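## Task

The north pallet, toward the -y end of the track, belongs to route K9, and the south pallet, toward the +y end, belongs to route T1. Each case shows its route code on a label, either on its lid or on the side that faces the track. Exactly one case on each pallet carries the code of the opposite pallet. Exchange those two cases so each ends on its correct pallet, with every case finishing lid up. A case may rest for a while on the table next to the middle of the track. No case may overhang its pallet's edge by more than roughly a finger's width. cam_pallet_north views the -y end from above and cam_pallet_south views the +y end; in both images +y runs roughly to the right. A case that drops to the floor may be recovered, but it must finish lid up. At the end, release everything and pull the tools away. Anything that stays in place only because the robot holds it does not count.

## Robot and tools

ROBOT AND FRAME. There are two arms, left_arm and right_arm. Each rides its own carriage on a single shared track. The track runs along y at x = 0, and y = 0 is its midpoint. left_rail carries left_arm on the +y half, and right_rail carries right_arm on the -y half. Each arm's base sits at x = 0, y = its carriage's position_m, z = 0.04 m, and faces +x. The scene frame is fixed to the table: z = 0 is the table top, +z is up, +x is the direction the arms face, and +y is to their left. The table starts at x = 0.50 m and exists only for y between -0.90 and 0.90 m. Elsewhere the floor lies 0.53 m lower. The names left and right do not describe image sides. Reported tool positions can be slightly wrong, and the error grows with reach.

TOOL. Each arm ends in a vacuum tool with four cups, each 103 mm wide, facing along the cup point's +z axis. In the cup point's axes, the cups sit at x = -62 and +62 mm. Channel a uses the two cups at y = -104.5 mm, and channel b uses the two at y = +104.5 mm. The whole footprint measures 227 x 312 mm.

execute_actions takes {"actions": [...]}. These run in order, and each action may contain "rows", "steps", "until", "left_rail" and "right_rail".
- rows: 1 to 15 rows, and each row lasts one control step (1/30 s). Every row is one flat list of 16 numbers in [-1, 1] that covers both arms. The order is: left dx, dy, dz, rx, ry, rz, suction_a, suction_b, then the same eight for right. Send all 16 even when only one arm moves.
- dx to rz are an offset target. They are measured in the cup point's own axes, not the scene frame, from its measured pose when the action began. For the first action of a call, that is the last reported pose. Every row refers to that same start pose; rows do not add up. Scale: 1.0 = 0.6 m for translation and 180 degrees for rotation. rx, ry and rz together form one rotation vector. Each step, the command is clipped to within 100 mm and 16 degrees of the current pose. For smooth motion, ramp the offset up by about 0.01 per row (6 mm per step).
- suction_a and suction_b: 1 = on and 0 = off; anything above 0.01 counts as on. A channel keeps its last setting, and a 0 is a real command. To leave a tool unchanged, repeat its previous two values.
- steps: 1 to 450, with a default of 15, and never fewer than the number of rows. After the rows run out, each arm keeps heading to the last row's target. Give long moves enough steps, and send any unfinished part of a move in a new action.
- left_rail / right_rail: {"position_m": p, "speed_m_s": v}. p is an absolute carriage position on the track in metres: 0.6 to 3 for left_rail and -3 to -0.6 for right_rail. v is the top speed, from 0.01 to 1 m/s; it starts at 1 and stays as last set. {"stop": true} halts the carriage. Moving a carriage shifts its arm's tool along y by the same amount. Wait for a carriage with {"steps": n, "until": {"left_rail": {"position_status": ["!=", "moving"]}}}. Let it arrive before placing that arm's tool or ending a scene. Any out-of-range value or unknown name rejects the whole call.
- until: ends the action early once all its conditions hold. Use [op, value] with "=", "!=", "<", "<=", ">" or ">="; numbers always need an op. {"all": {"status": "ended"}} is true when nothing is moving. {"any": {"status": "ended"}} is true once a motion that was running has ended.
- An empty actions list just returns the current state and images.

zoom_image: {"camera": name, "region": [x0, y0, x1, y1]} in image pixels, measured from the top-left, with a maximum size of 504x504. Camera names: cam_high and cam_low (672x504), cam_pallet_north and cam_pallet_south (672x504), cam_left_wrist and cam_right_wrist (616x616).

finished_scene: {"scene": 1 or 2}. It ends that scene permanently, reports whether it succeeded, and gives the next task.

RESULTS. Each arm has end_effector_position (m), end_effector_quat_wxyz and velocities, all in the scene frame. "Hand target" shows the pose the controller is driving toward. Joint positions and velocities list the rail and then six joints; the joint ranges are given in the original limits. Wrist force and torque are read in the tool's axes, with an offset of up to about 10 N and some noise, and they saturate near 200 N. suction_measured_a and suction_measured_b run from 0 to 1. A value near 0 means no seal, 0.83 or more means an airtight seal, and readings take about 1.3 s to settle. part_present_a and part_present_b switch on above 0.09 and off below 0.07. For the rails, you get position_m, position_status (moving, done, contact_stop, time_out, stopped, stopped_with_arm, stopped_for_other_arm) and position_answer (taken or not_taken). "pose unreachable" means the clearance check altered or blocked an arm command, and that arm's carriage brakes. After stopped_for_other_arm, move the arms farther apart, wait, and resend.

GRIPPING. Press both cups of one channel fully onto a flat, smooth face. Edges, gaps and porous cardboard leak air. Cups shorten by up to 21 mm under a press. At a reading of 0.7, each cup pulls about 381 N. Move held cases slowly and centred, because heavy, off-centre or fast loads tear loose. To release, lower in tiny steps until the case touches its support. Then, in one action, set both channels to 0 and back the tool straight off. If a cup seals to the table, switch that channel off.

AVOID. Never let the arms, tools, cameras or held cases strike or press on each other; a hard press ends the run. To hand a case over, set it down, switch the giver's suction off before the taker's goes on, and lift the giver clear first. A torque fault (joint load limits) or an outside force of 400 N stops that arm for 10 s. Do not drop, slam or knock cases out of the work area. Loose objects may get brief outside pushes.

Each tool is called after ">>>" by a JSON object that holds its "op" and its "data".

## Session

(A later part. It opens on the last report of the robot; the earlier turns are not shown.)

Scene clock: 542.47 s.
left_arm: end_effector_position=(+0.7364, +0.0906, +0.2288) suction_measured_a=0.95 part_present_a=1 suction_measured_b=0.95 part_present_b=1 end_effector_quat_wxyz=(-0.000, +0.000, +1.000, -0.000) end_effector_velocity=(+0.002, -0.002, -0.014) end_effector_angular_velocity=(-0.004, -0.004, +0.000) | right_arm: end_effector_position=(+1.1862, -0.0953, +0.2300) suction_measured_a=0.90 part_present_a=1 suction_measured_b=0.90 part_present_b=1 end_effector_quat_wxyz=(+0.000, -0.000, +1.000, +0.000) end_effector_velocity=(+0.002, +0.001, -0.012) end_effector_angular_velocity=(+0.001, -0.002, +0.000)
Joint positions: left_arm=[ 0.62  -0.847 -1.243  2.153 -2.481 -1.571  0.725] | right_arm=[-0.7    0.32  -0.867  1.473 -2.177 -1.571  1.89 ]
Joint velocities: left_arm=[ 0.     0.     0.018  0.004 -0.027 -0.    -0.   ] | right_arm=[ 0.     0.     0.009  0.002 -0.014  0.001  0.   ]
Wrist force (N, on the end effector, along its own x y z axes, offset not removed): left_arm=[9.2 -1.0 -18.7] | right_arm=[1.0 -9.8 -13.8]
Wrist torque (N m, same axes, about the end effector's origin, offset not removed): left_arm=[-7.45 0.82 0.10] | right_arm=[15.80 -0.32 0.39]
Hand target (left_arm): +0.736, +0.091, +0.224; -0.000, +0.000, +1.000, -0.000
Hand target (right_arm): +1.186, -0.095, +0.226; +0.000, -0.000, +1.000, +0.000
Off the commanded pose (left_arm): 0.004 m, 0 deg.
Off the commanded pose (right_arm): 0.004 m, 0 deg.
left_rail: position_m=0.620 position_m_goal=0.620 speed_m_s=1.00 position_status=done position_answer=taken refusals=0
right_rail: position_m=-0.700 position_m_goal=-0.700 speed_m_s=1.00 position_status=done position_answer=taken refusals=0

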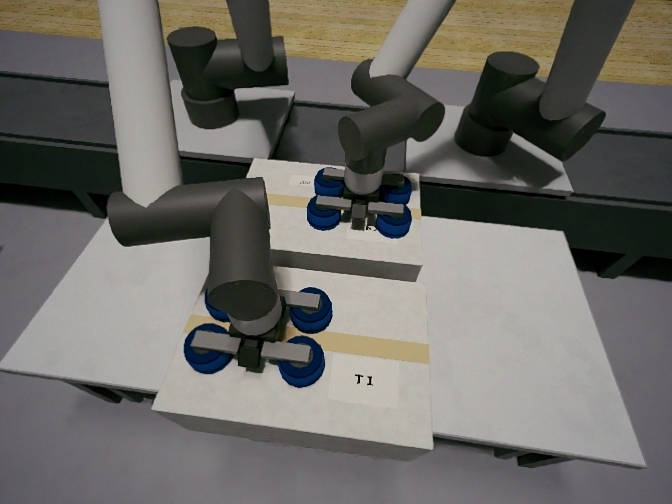

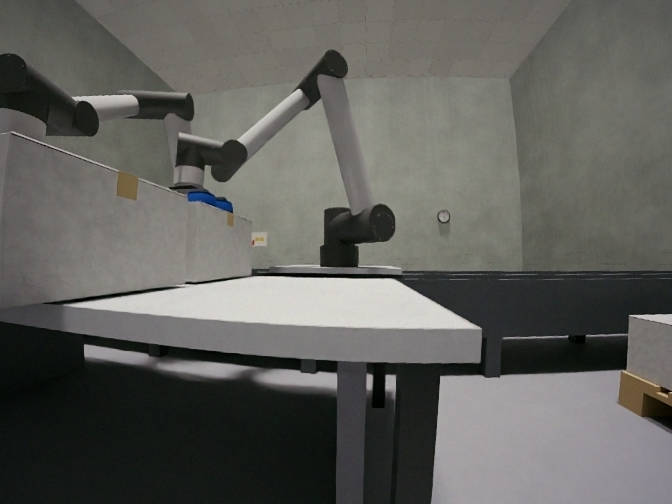

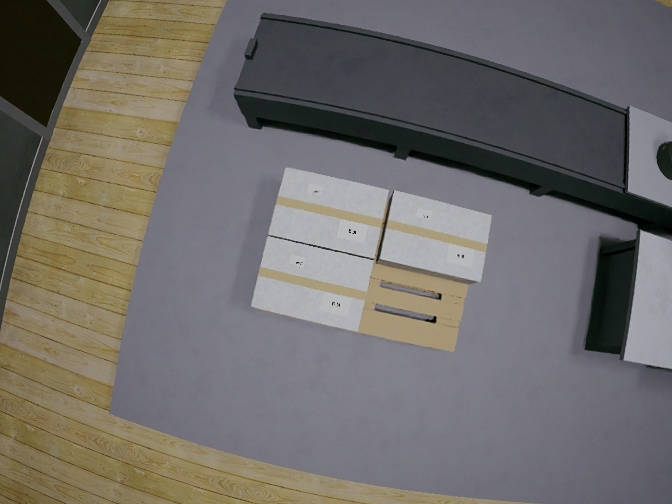

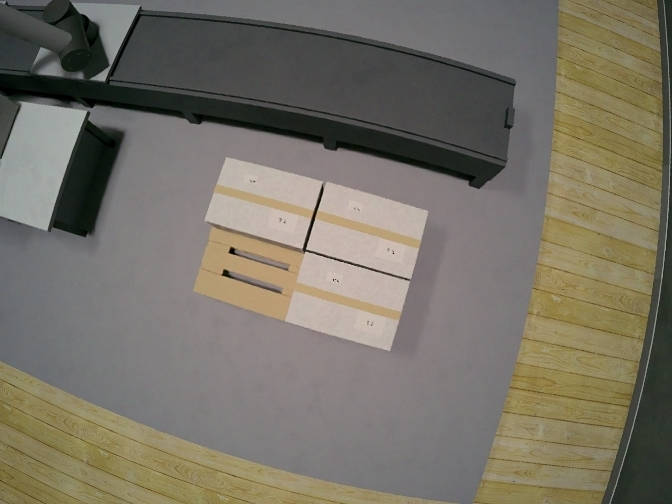

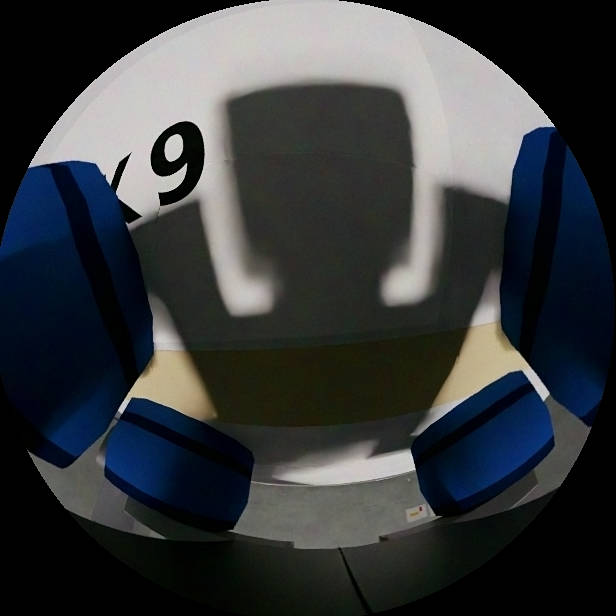

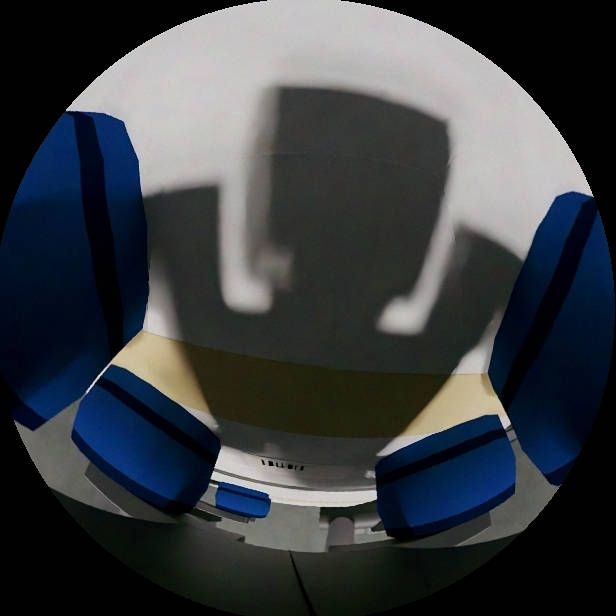

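>>> {"op": "execute_actions", "data": {"actions": []}}

>>> {"op": "zoom_image", "data": {"camera": "cam_low", "region": [20, 255, 270, 320]}}

Scene clock: 553.03 s.
left_arm: end_effector_position=(+0.7363, +0.0907, +0.2244) suction_measured_a=0.95 part_present_a=1 suction_measured_b=0.95 part_present_b=1 end_effector_quat_wxyz=(-0.000, +0.000, +1.000, -0.000) end_effector_velocity=(+0.000, +0.000, -0.000) end_effector_angular_velocity=(+0.000, +0.000, -0.000) | right_arm: end_effector_position=(+1.1862, -0.0953, +0.2259) suction_measured_a=0.90 part_present_a=1 suction_measured_b=0.90 part_present_b=1 end_effector_quat_wxyz=(+0.000, -0.000, +1.000, +0.000) end_effector_velocity=(-0.000, +0.000, -0.000) end_effector_angular_velocity=(-0.000, +0.000, +0.000)
Joint positions: left_arm=[ 0.62  -0.847 -1.238  2.155 -2.488 -1.571  0.725] | right_arm=[-0.7    0.32  -0.864  1.475 -2.181 -1.571  1.89 ]
Joint velocities: left_arm=[ 0. -0.  0. -0.  0.  0.  0.] | right_arm=[ 0.  0.  0. -0.  0. -0. -0.]
Wrist force (N, on the end effector, along its own x y z axes, offset not removed): left_arm=[-1.0 -4.4 -12.9] | right_arm=[-0.8 -3.8 -11.4]
Wrist torque (N m, same axes, about the end effector's origin, offset not removed): left_arm=[-7.57 1.61 -0.13] | right_arm=[16.78 -0.35 0.61]
Hand target (left_arm): +0.736, +0.091, +0.224; -0.000, +0.000, +1.000, -0.000
Hand target (right_arm): +1.186, -0.095, +0.226; +0.000, -0.000, +1.000, +0.000
Off the commanded pose (left_arm): 0.000 m, 0 deg.
Off the commanded pose (right_arm): 0.000 m, 0 deg.
left_rail: position_m=0.620 position_m_goal=0.620 speed_m_s=1.00 position_status=done position_answer=taken refusals=0
right_rail: position_m=-0.700 position_m_goal=-0.700 speed_m_s=1.00 position_status=done position_answer=taken refusals=0

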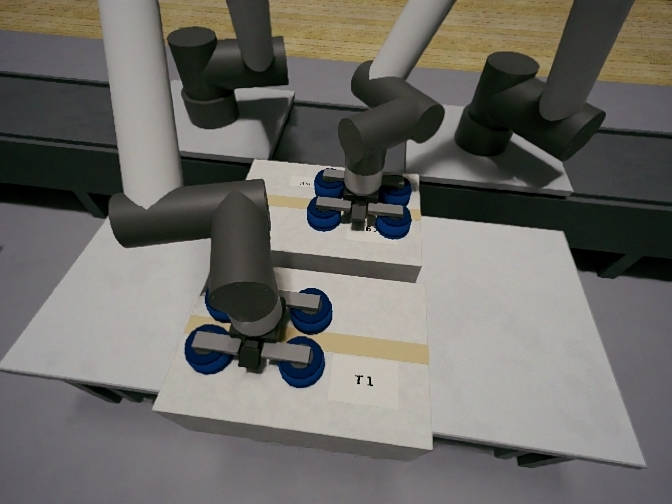

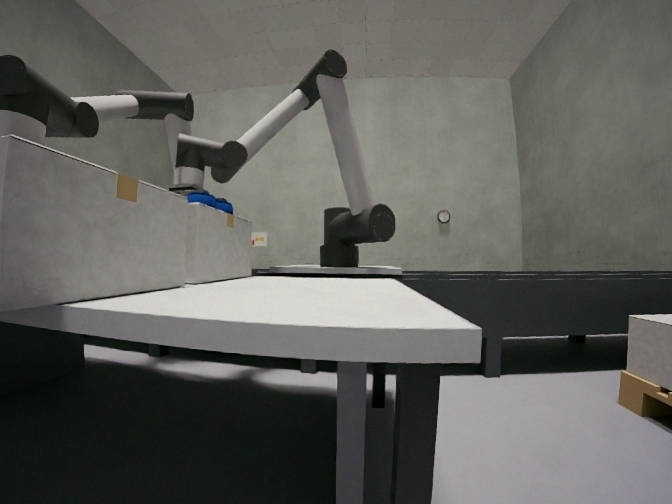

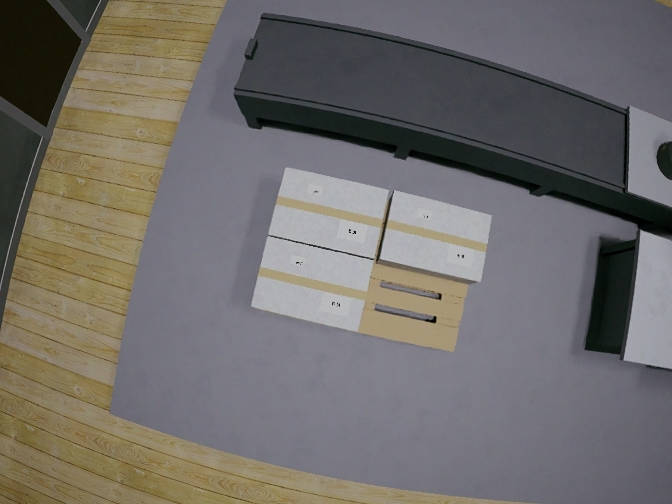

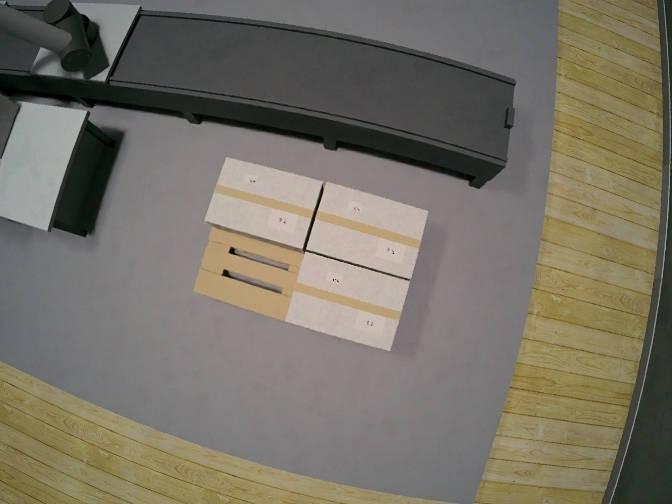

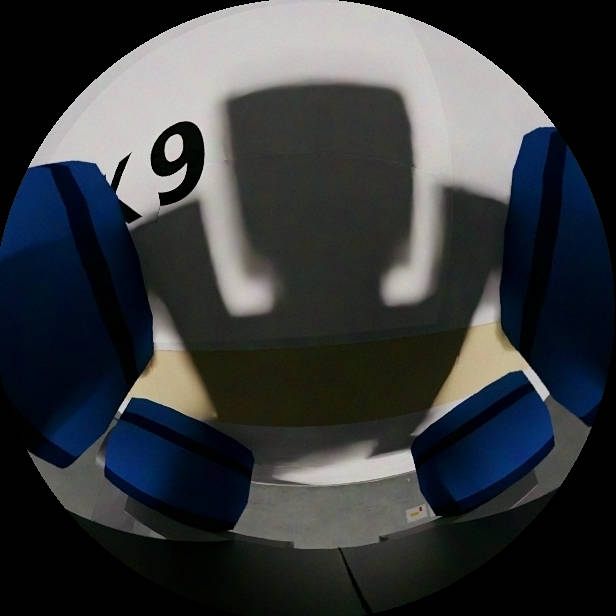

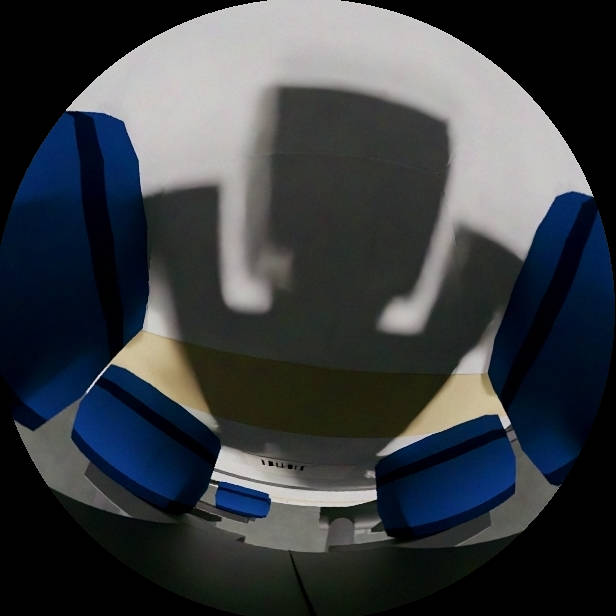

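Region (20, 255, 270, 320) of cam_low's 672x504 image, scaled by 2.016, with more detail than that image has; it fills the top 131 rows of this view, and the rest is white.

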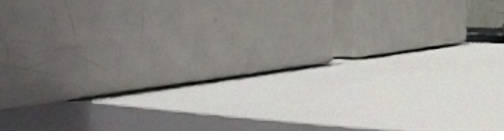

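>>> {"op": "execute_actions", "data": {"actions": [{"rows":[[0,0,0.003,0,0,0,1,1,0,0,0.003,0,0,0,1,1]],"steps":1}]}}

Scene clock: 560.07 s.
left_arm: end_effector_position=(+0.7363, +0.0907, +0.2244) suction_measured_a=0.95 part_present_a=1 suction_measured_b=0.95 part_present_b=1 end_effector_quat_wxyz=(-0.000, +0.000, +1.000, -0.000) end_effector_velocity=(-0.000, +0.000, -0.000) end_effector_angular_velocity=(+0.000, +0.000, +0.000) | right_arm: end_effector_position=(+1.1862, -0.0953, +0.2259) suction_measured_a=0.90 part_present_a=1 suction_measured_b=0.90 part_present_b=1 end_effector_quat_wxyz=(+0.000, -0.000, +1.000, +0.000) end_effector_velocity=(-0.000, -0.000, -0.000) end_effector_angular_velocity=(-0.000, +0.000, +0.000)
Joint positions: left_arm=[ 0.62  -0.847 -1.238  2.155 -2.488 -1.571  0.725] | right_arm=[-0.7    0.32  -0.864  1.475 -2.181 -1.571  1.89 ]
Joint velocities: left_arm=[ 0.  0.  0.  0. -0.  0.  0.] | right_arm=[ 0. -0.  0.  0. -0.  0. -0.]
Wrist force (N, on the end effector, along its own x y z axes, offset not removed): left_arm=[1.0 -2.3 -8.9] | right_arm=[2.8 0.0 -11.7]
Wrist torque (N m, same axes, about the end effector's origin, offset not removed): left_arm=[-7.21 1.41 -0.17] | right_arm=[17.16 -0.99 0.45]
Hand target (left_arm): +0.736, +0.091, +0.223; -0.000, +0.000, +1.000, -0.000
Hand target (right_arm): +1.186, -0.095, +0.224; +0.000, -0.000, +1.000, +0.000
Off the commanded pose (left_arm): 0.002 m, 0 deg.
Off the commanded pose (right_arm): 0.002 m, 0 deg.
left_rail: position_m=0.620 position_m_goal=0.620 speed_m_s=1.00 position_status=done position_answer=taken refusals=0
right_rail: position_m=-0.700 position_m_goal=-0.700 speed_m_s=1.00 position_status=done position_answer=taken refusals=0

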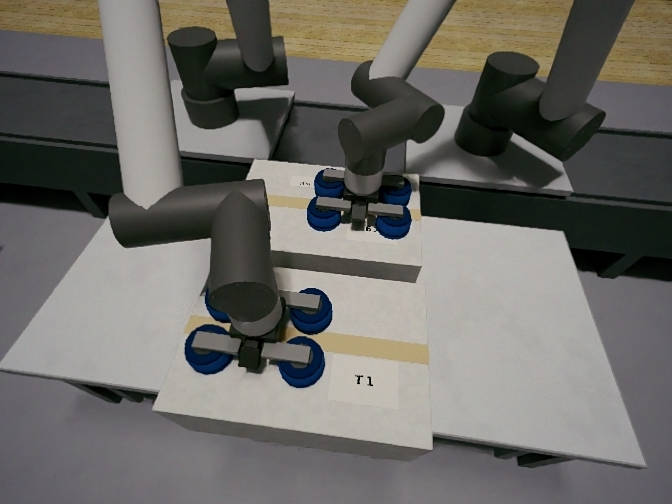

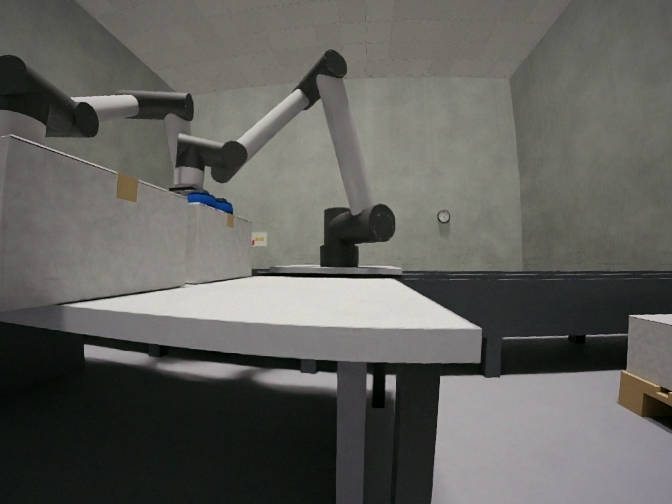

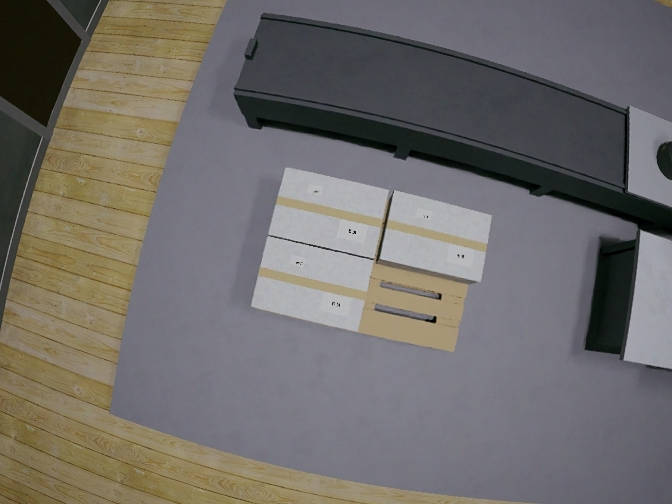

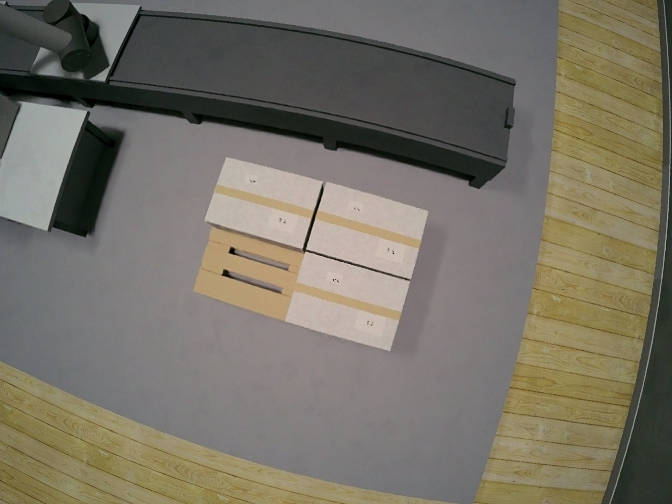

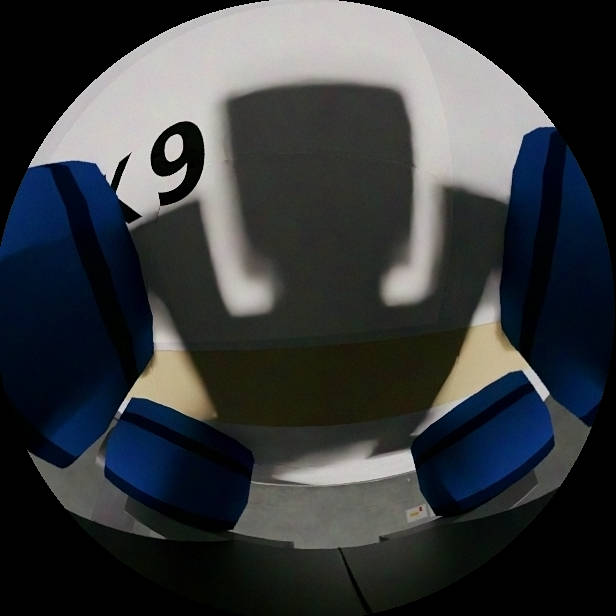

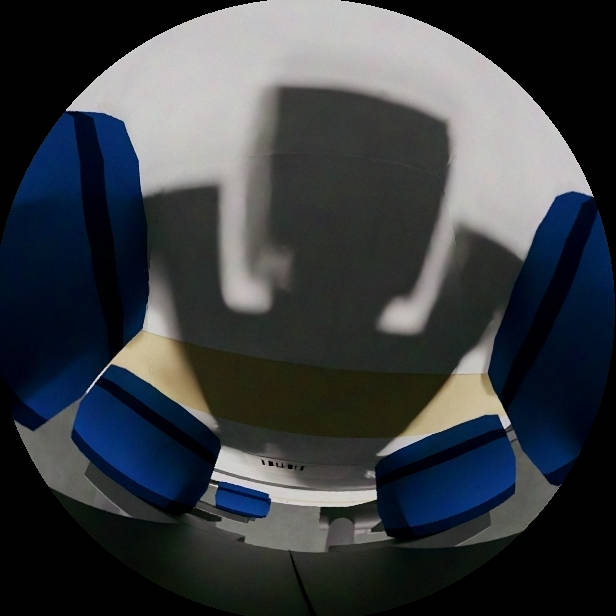

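>>> {"op": "execute_actions", "data": {"actions": []}}

>>> {"op": "zoom_image", "data": {"camera": "cam_low", "region": [20, 255, 270, 320]}}

Scene clock: 568.00 s.
left_arm: end_effector_position=(+0.7363, +0.0907, +0.2226) suction_measured_a=0.95 part_present_a=1 suction_measured_b=0.95 part_present_b=1 end_effector_quat_wxyz=(-0.000, +0.000, +1.000, -0.000) end_effector_velocity=(-0.000, -0.000, -0.000) end_effector_angular_velocity=(-0.000, +0.000, +0.000) | right_arm: end_effector_position=(+1.1862, -0.0953, +0.2241) suction_measured_a=0.90 part_present_a=1 suction_measured_b=0.90 part_present_b=1 end_effector_quat_wxyz=(+0.000, -0.000, +1.000, +0.000) end_effector_velocity=(-0.000, +0.000, -0.000) end_effector_angular_velocity=(+0.000, +0.000, -0.000)
Joint positions: left_arm=[ 0.62  -0.847 -1.236  2.156 -2.491 -1.571  0.725] | right_arm=[-0.7    0.32  -0.863  1.475 -2.183 -1.571  1.89 ]
Joint velocities: left_arm=[ 0.  0.  0. -0.  0. -0. -0.] | right_arm=[ 0. -0.  0. -0. -0.  0.  0.]
Wrist force (N, on the end effector, along its own x y z axes, offset not removed): left_arm=[0.5 -4.5 -11.6] | right_arm=[-0.1 -4.3 -12.6]
Wrist torque (N m, same axes, about the end effector's origin, offset not removed): left_arm=[-7.73 1.32 -0.13] | right_arm=[16.77 -0.46 0.42]
Hand target (left_arm): +0.736, +0.091, +0.223; -0.000, +0.000, +1.000, -0.000
Hand target (right_arm): +1.186, -0.095, +0.224; +0.000, -0.000, +1.000, +0.000
Off the commanded pose (left_arm): 0.000 m, 0 deg.
Off the commanded pose (right_arm): 0.000 m, 0 deg.
left_rail: position_m=0.620 position_m_goal=0.620 speed_m_s=1.00 position_status=done position_answer=taken refusals=0
right_rail: position_m=-0.700 position_m_goal=-0.700 speed_m_s=1.00 position_status=done position_answer=taken refusals=0

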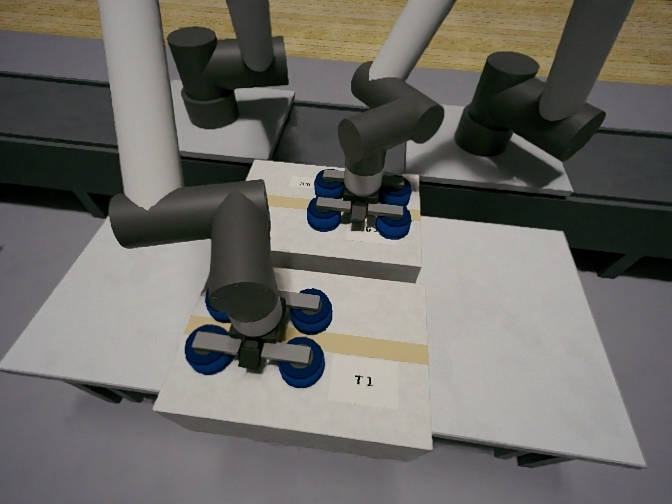

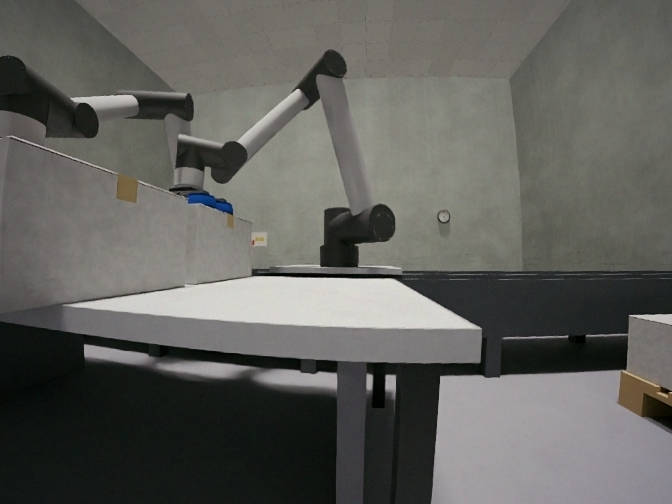

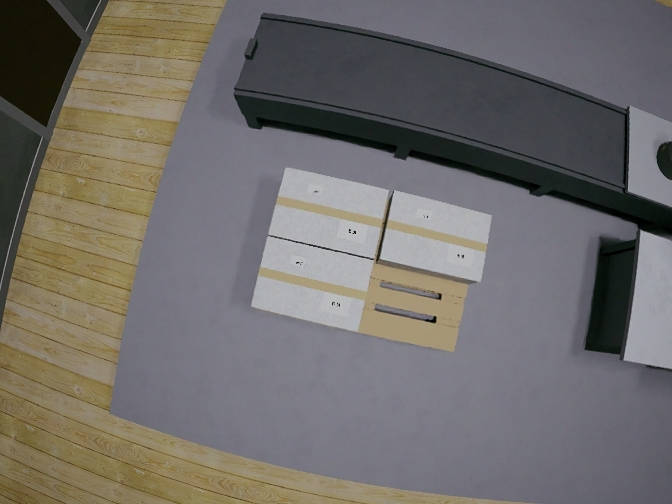

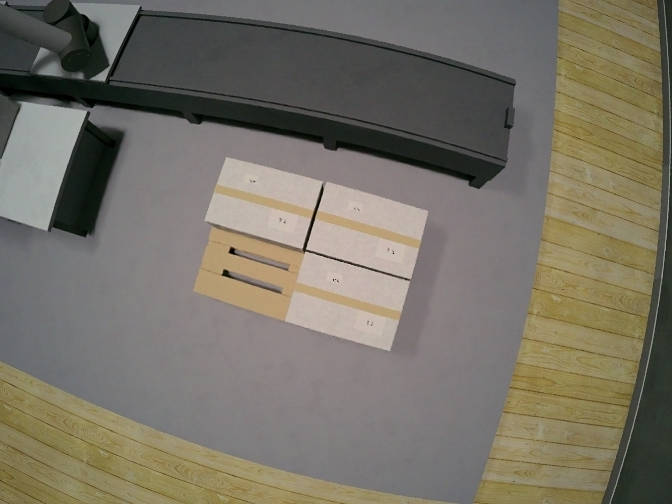

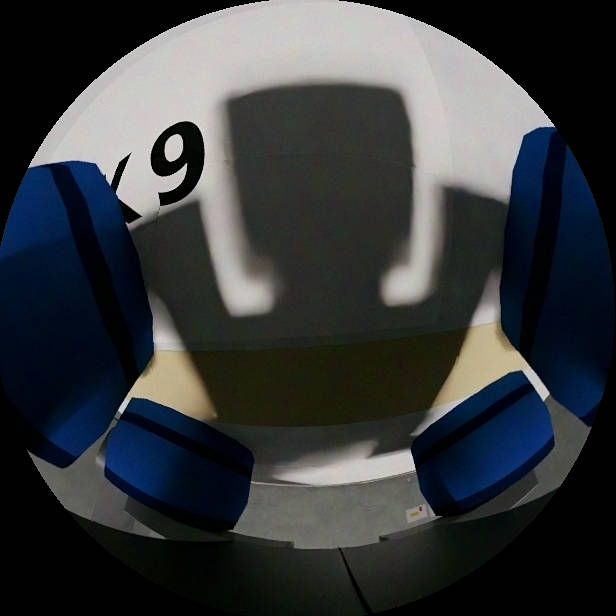

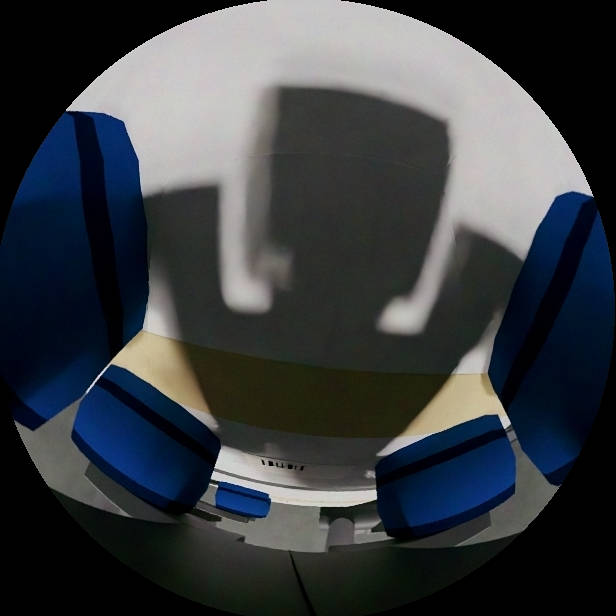

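Region (20, 255, 270, 320) of cam_low's 672x504 image, scaled by 2.016, with more detail than that image has; it fills the top 131 rows of this view, and the rest is white.

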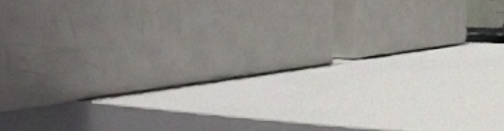

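>>> {"op": "execute_actions", "data": {"actions": [{"rows":[[0,0,0.003,0,0,0,1,1,0,0,0.0028,0,0,0,1,1]],"steps":1}]}}

Scene clock: 575.73 s.
left_arm: end_effector_position=(+0.7363, +0.0907, +0.2226) suction_measured_a=0.95 part_present_a=1 suction_measured_b=0.95 part_present_b=1 end_effector_quat_wxyz=(-0.000, +0.000, +1.000, -0.000) end_effector_velocity=(+0.000, -0.000, -0.000) end_effector_angular_velocity=(+0.000, +0.000, +0.000) | right_arm: end_effector_position=(+1.1862, -0.0953, +0.2241) suction_measured_a=0.90 part_present_a=1 suction_measured_b=0.90 part_present_b=1 end_effector_quat_wxyz=(+0.000, -0.000, +1.000, +0.000) end_effector_velocity=(-0.000, -0.000, -0.000) end_effector_angular_velocity=(-0.000, +0.000, -0.000)
Joint positions: left_arm=[ 0.62  -0.847 -1.236  2.156 -2.491 -1.571  0.725] | right_arm=[-0.7    0.32  -0.863  1.475 -2.183 -1.571  1.89 ]
Joint velocities: left_arm=[ 0.  0.  0.  0. -0.  0. -0.] | right_arm=[ 0. -0.  0.  0. -0. -0.  0.]
Wrist force (N, on the end effector, along its own x y z axes, offset not removed): left_arm=[-0.8 -2.5 -13.4] | right_arm=[0.8 -8.7 -13.5]
Wrist torque (N m, same axes, about the end effector's origin, offset not removed): left_arm=[-7.33 1.60 -0.24] | right_arm=[16.16 -0.59 0.57]
Hand target (left_arm): +0.736, +0.091, +0.221; -0.000, +0.000, +1.000, -0.000
Hand target (right_arm): +1.186, -0.095, +0.222; +0.000, -0.000, +1.000, +0.000
Off the commanded pose (left_arm): 0.002 m, 0 deg.
Off the commanded pose (right_arm): 0.002 m, 0 deg.
left_rail: position_m=0.620 position_m_goal=0.620 speed_m_s=1.00 position_status=done position_answer=taken refusals=0
right_rail: position_m=-0.700 position_m_goal=-0.700 speed_m_s=1.00 position_status=done position_answer=taken refusals=0

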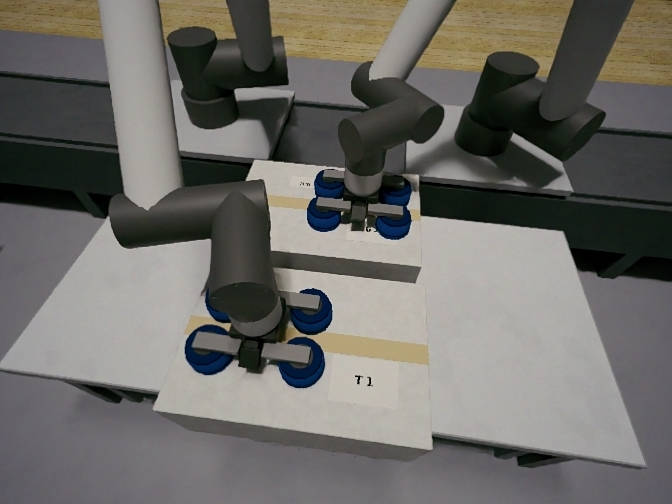

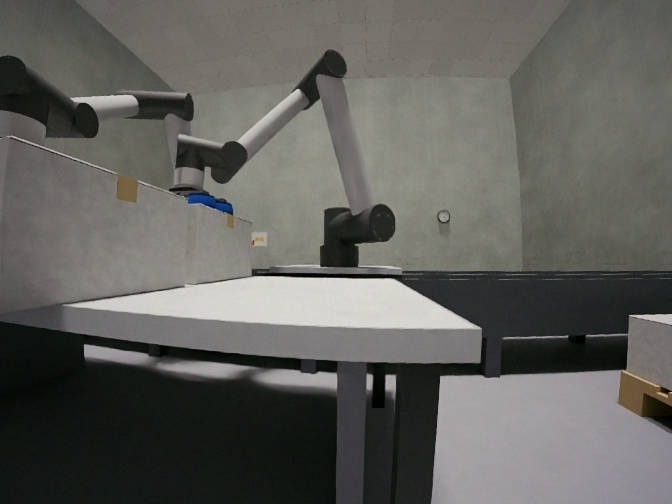

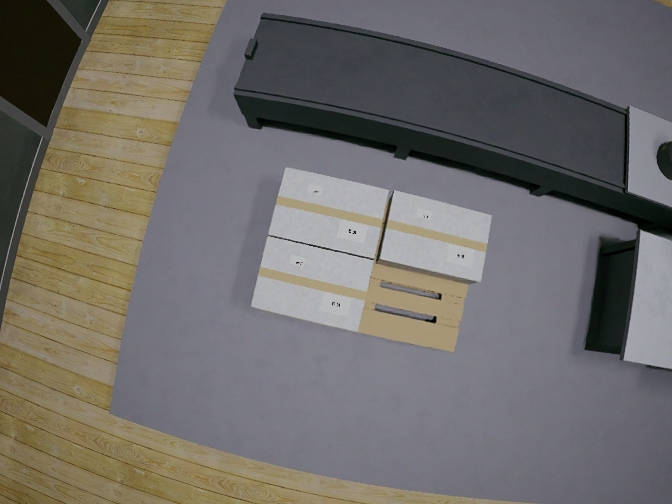

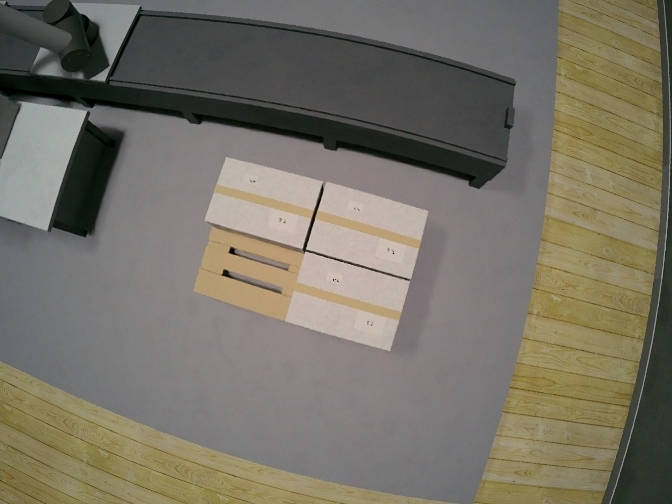

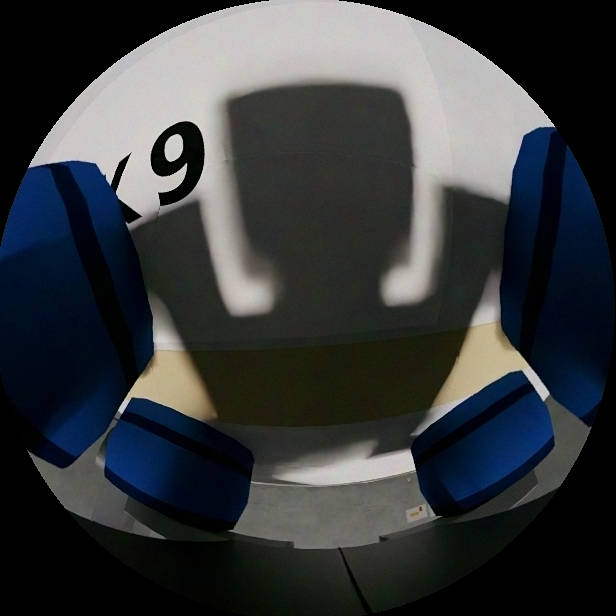

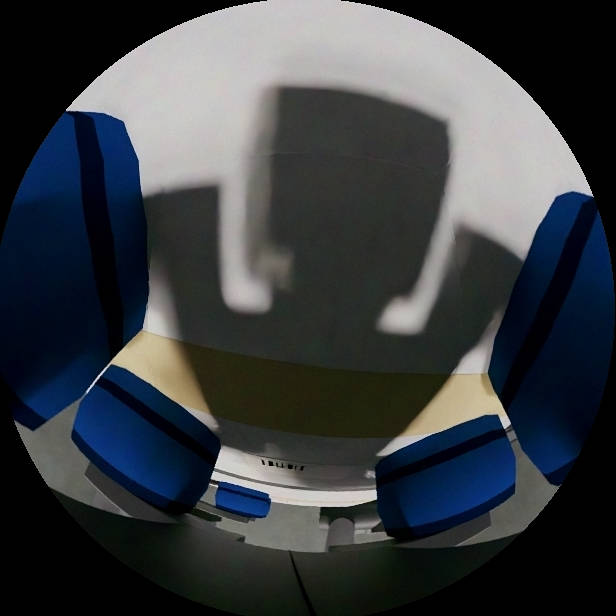

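>>> {"op": "execute_actions", "data": {"actions": []}}

Scene clock: 583.77 s.
left_arm: end_effector_position=(+0.7363, +0.0907, +0.2208) suction_measured_a=0.95 part_present_a=1 suction_measured_b=0.95 part_present_b=1 end_effector_quat_wxyz=(-0.000, +0.000, +1.000, -0.000) end_effector_velocity=(-0.000, +0.000, -0.000) end_effector_angular_velocity=(+0.000, +0.000, -0.000) | right_arm: end_effector_position=(+1.1862, -0.0953, +0.2224) suction_measured_a=0.90 part_present_a=1 suction_measured_b=0.90 part_present_b=1 end_effector_quat_wxyz=(+0.000, -0.000, +1.000, +0.000) end_effector_velocity=(-0.000, -0.000, -0.000) end_effector_angular_velocity=(-0.000, +0.000, +0.000)
Joint positions: left_arm=[ 0.62  -0.847 -1.234  2.156 -2.493 -1.571  0.725] | right_arm=[-0.7    0.32  -0.862  1.476 -2.185 -1.571  1.89 ]
Joint velocities: left_arm=[ 0. -0.  0.  0.  0.  0.  0.] | right_arm=[ 0.  0.  0.  0.  0. -0. -0.]
Wrist force (N, on the end effector, along its own x y z axes, offset not removed): left_arm=[1.0 0.5 -36.8] | right_arm=[12.0 -19.6 -72.9]
Wrist torque (N m, same axes, about the end effector's origin, offset not removed): left_arm=[1.05 -2.47 0.17] | right_arm=[-1.97 -5.03 -1.42]
Hand target (left_arm): +0.736, +0.091, +0.221; -0.000, +0.000, +1.000, -0.000
Hand target (right_arm): +1.186, -0.095, +0.222; +0.000, -0.000, +1.000, +0.000
Off the commanded pose (left_arm): 0.000 m, 0 deg.
Off the commanded pose (right_arm): 0.000 m, 0 deg.
left_rail: position_m=0.620 position_m_goal=0.620 speed_m_s=1.00 position_status=done position_answer=taken refusals=0
right_rail: position_m=-0.700 position_m_goal=-0.700 speed_m_s=1.00 position_status=done position_answer=taken refusals=0

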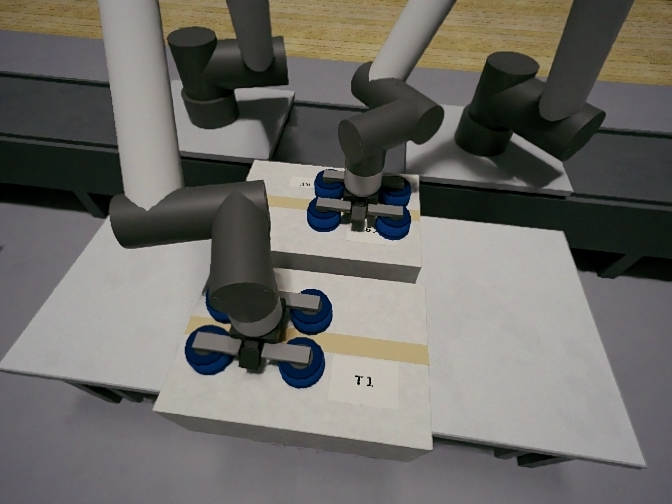

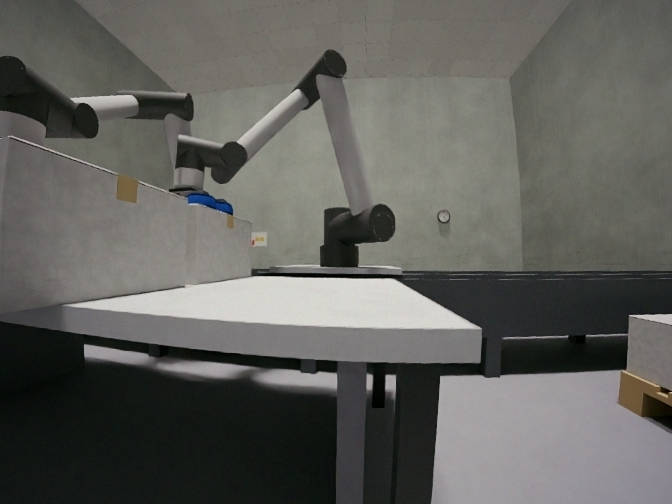

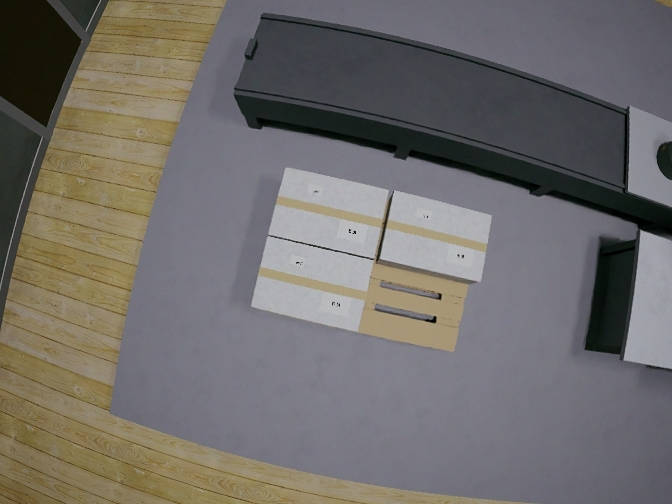

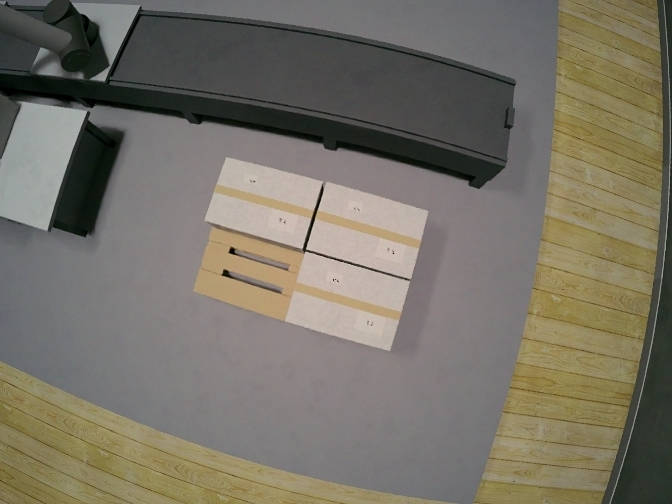

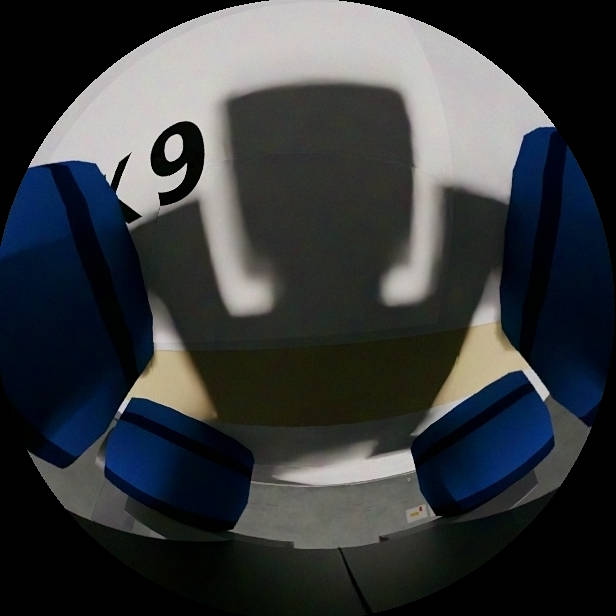

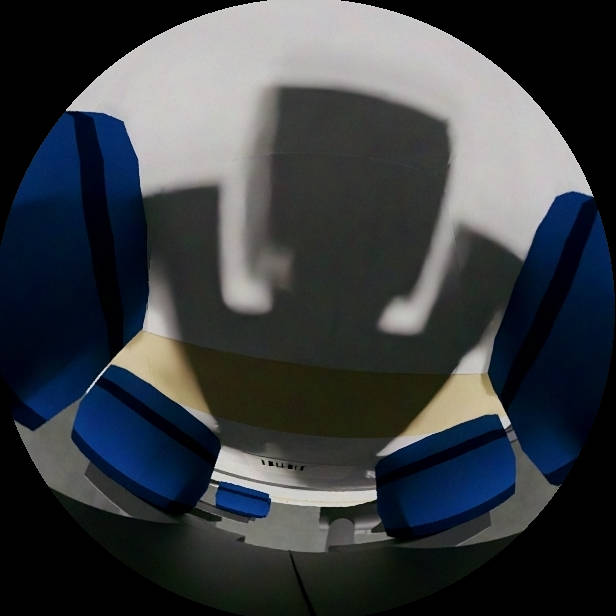

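>>> {"op": "zoom_image", "data": {"camera": "cam_high", "region": [360, 160, 480, 320]}}

>>> {"op": "zoom_image", "data": {"camera": "cam_high", "region": [140, 270, 450, 470]}}

Region (360, 160, 480, 320) of cam_high's 672x504 image, scaled by 3.150, with more detail than that image has; it fills the left 378 columns of this view, and the rest is white.

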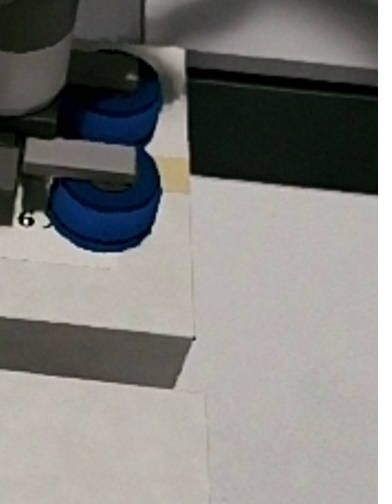

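Region (140, 270, 450, 470) of cam_high's 672x504 image, scaled by 1.626, with more detail than that image has; it fills the top 325 rows of this view, and the rest is white.

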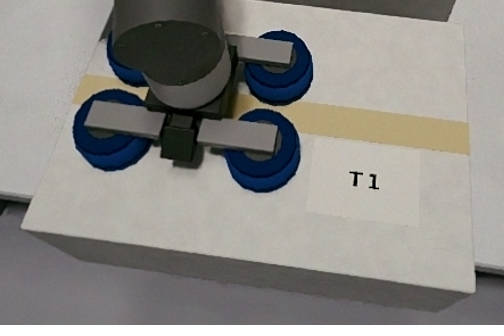

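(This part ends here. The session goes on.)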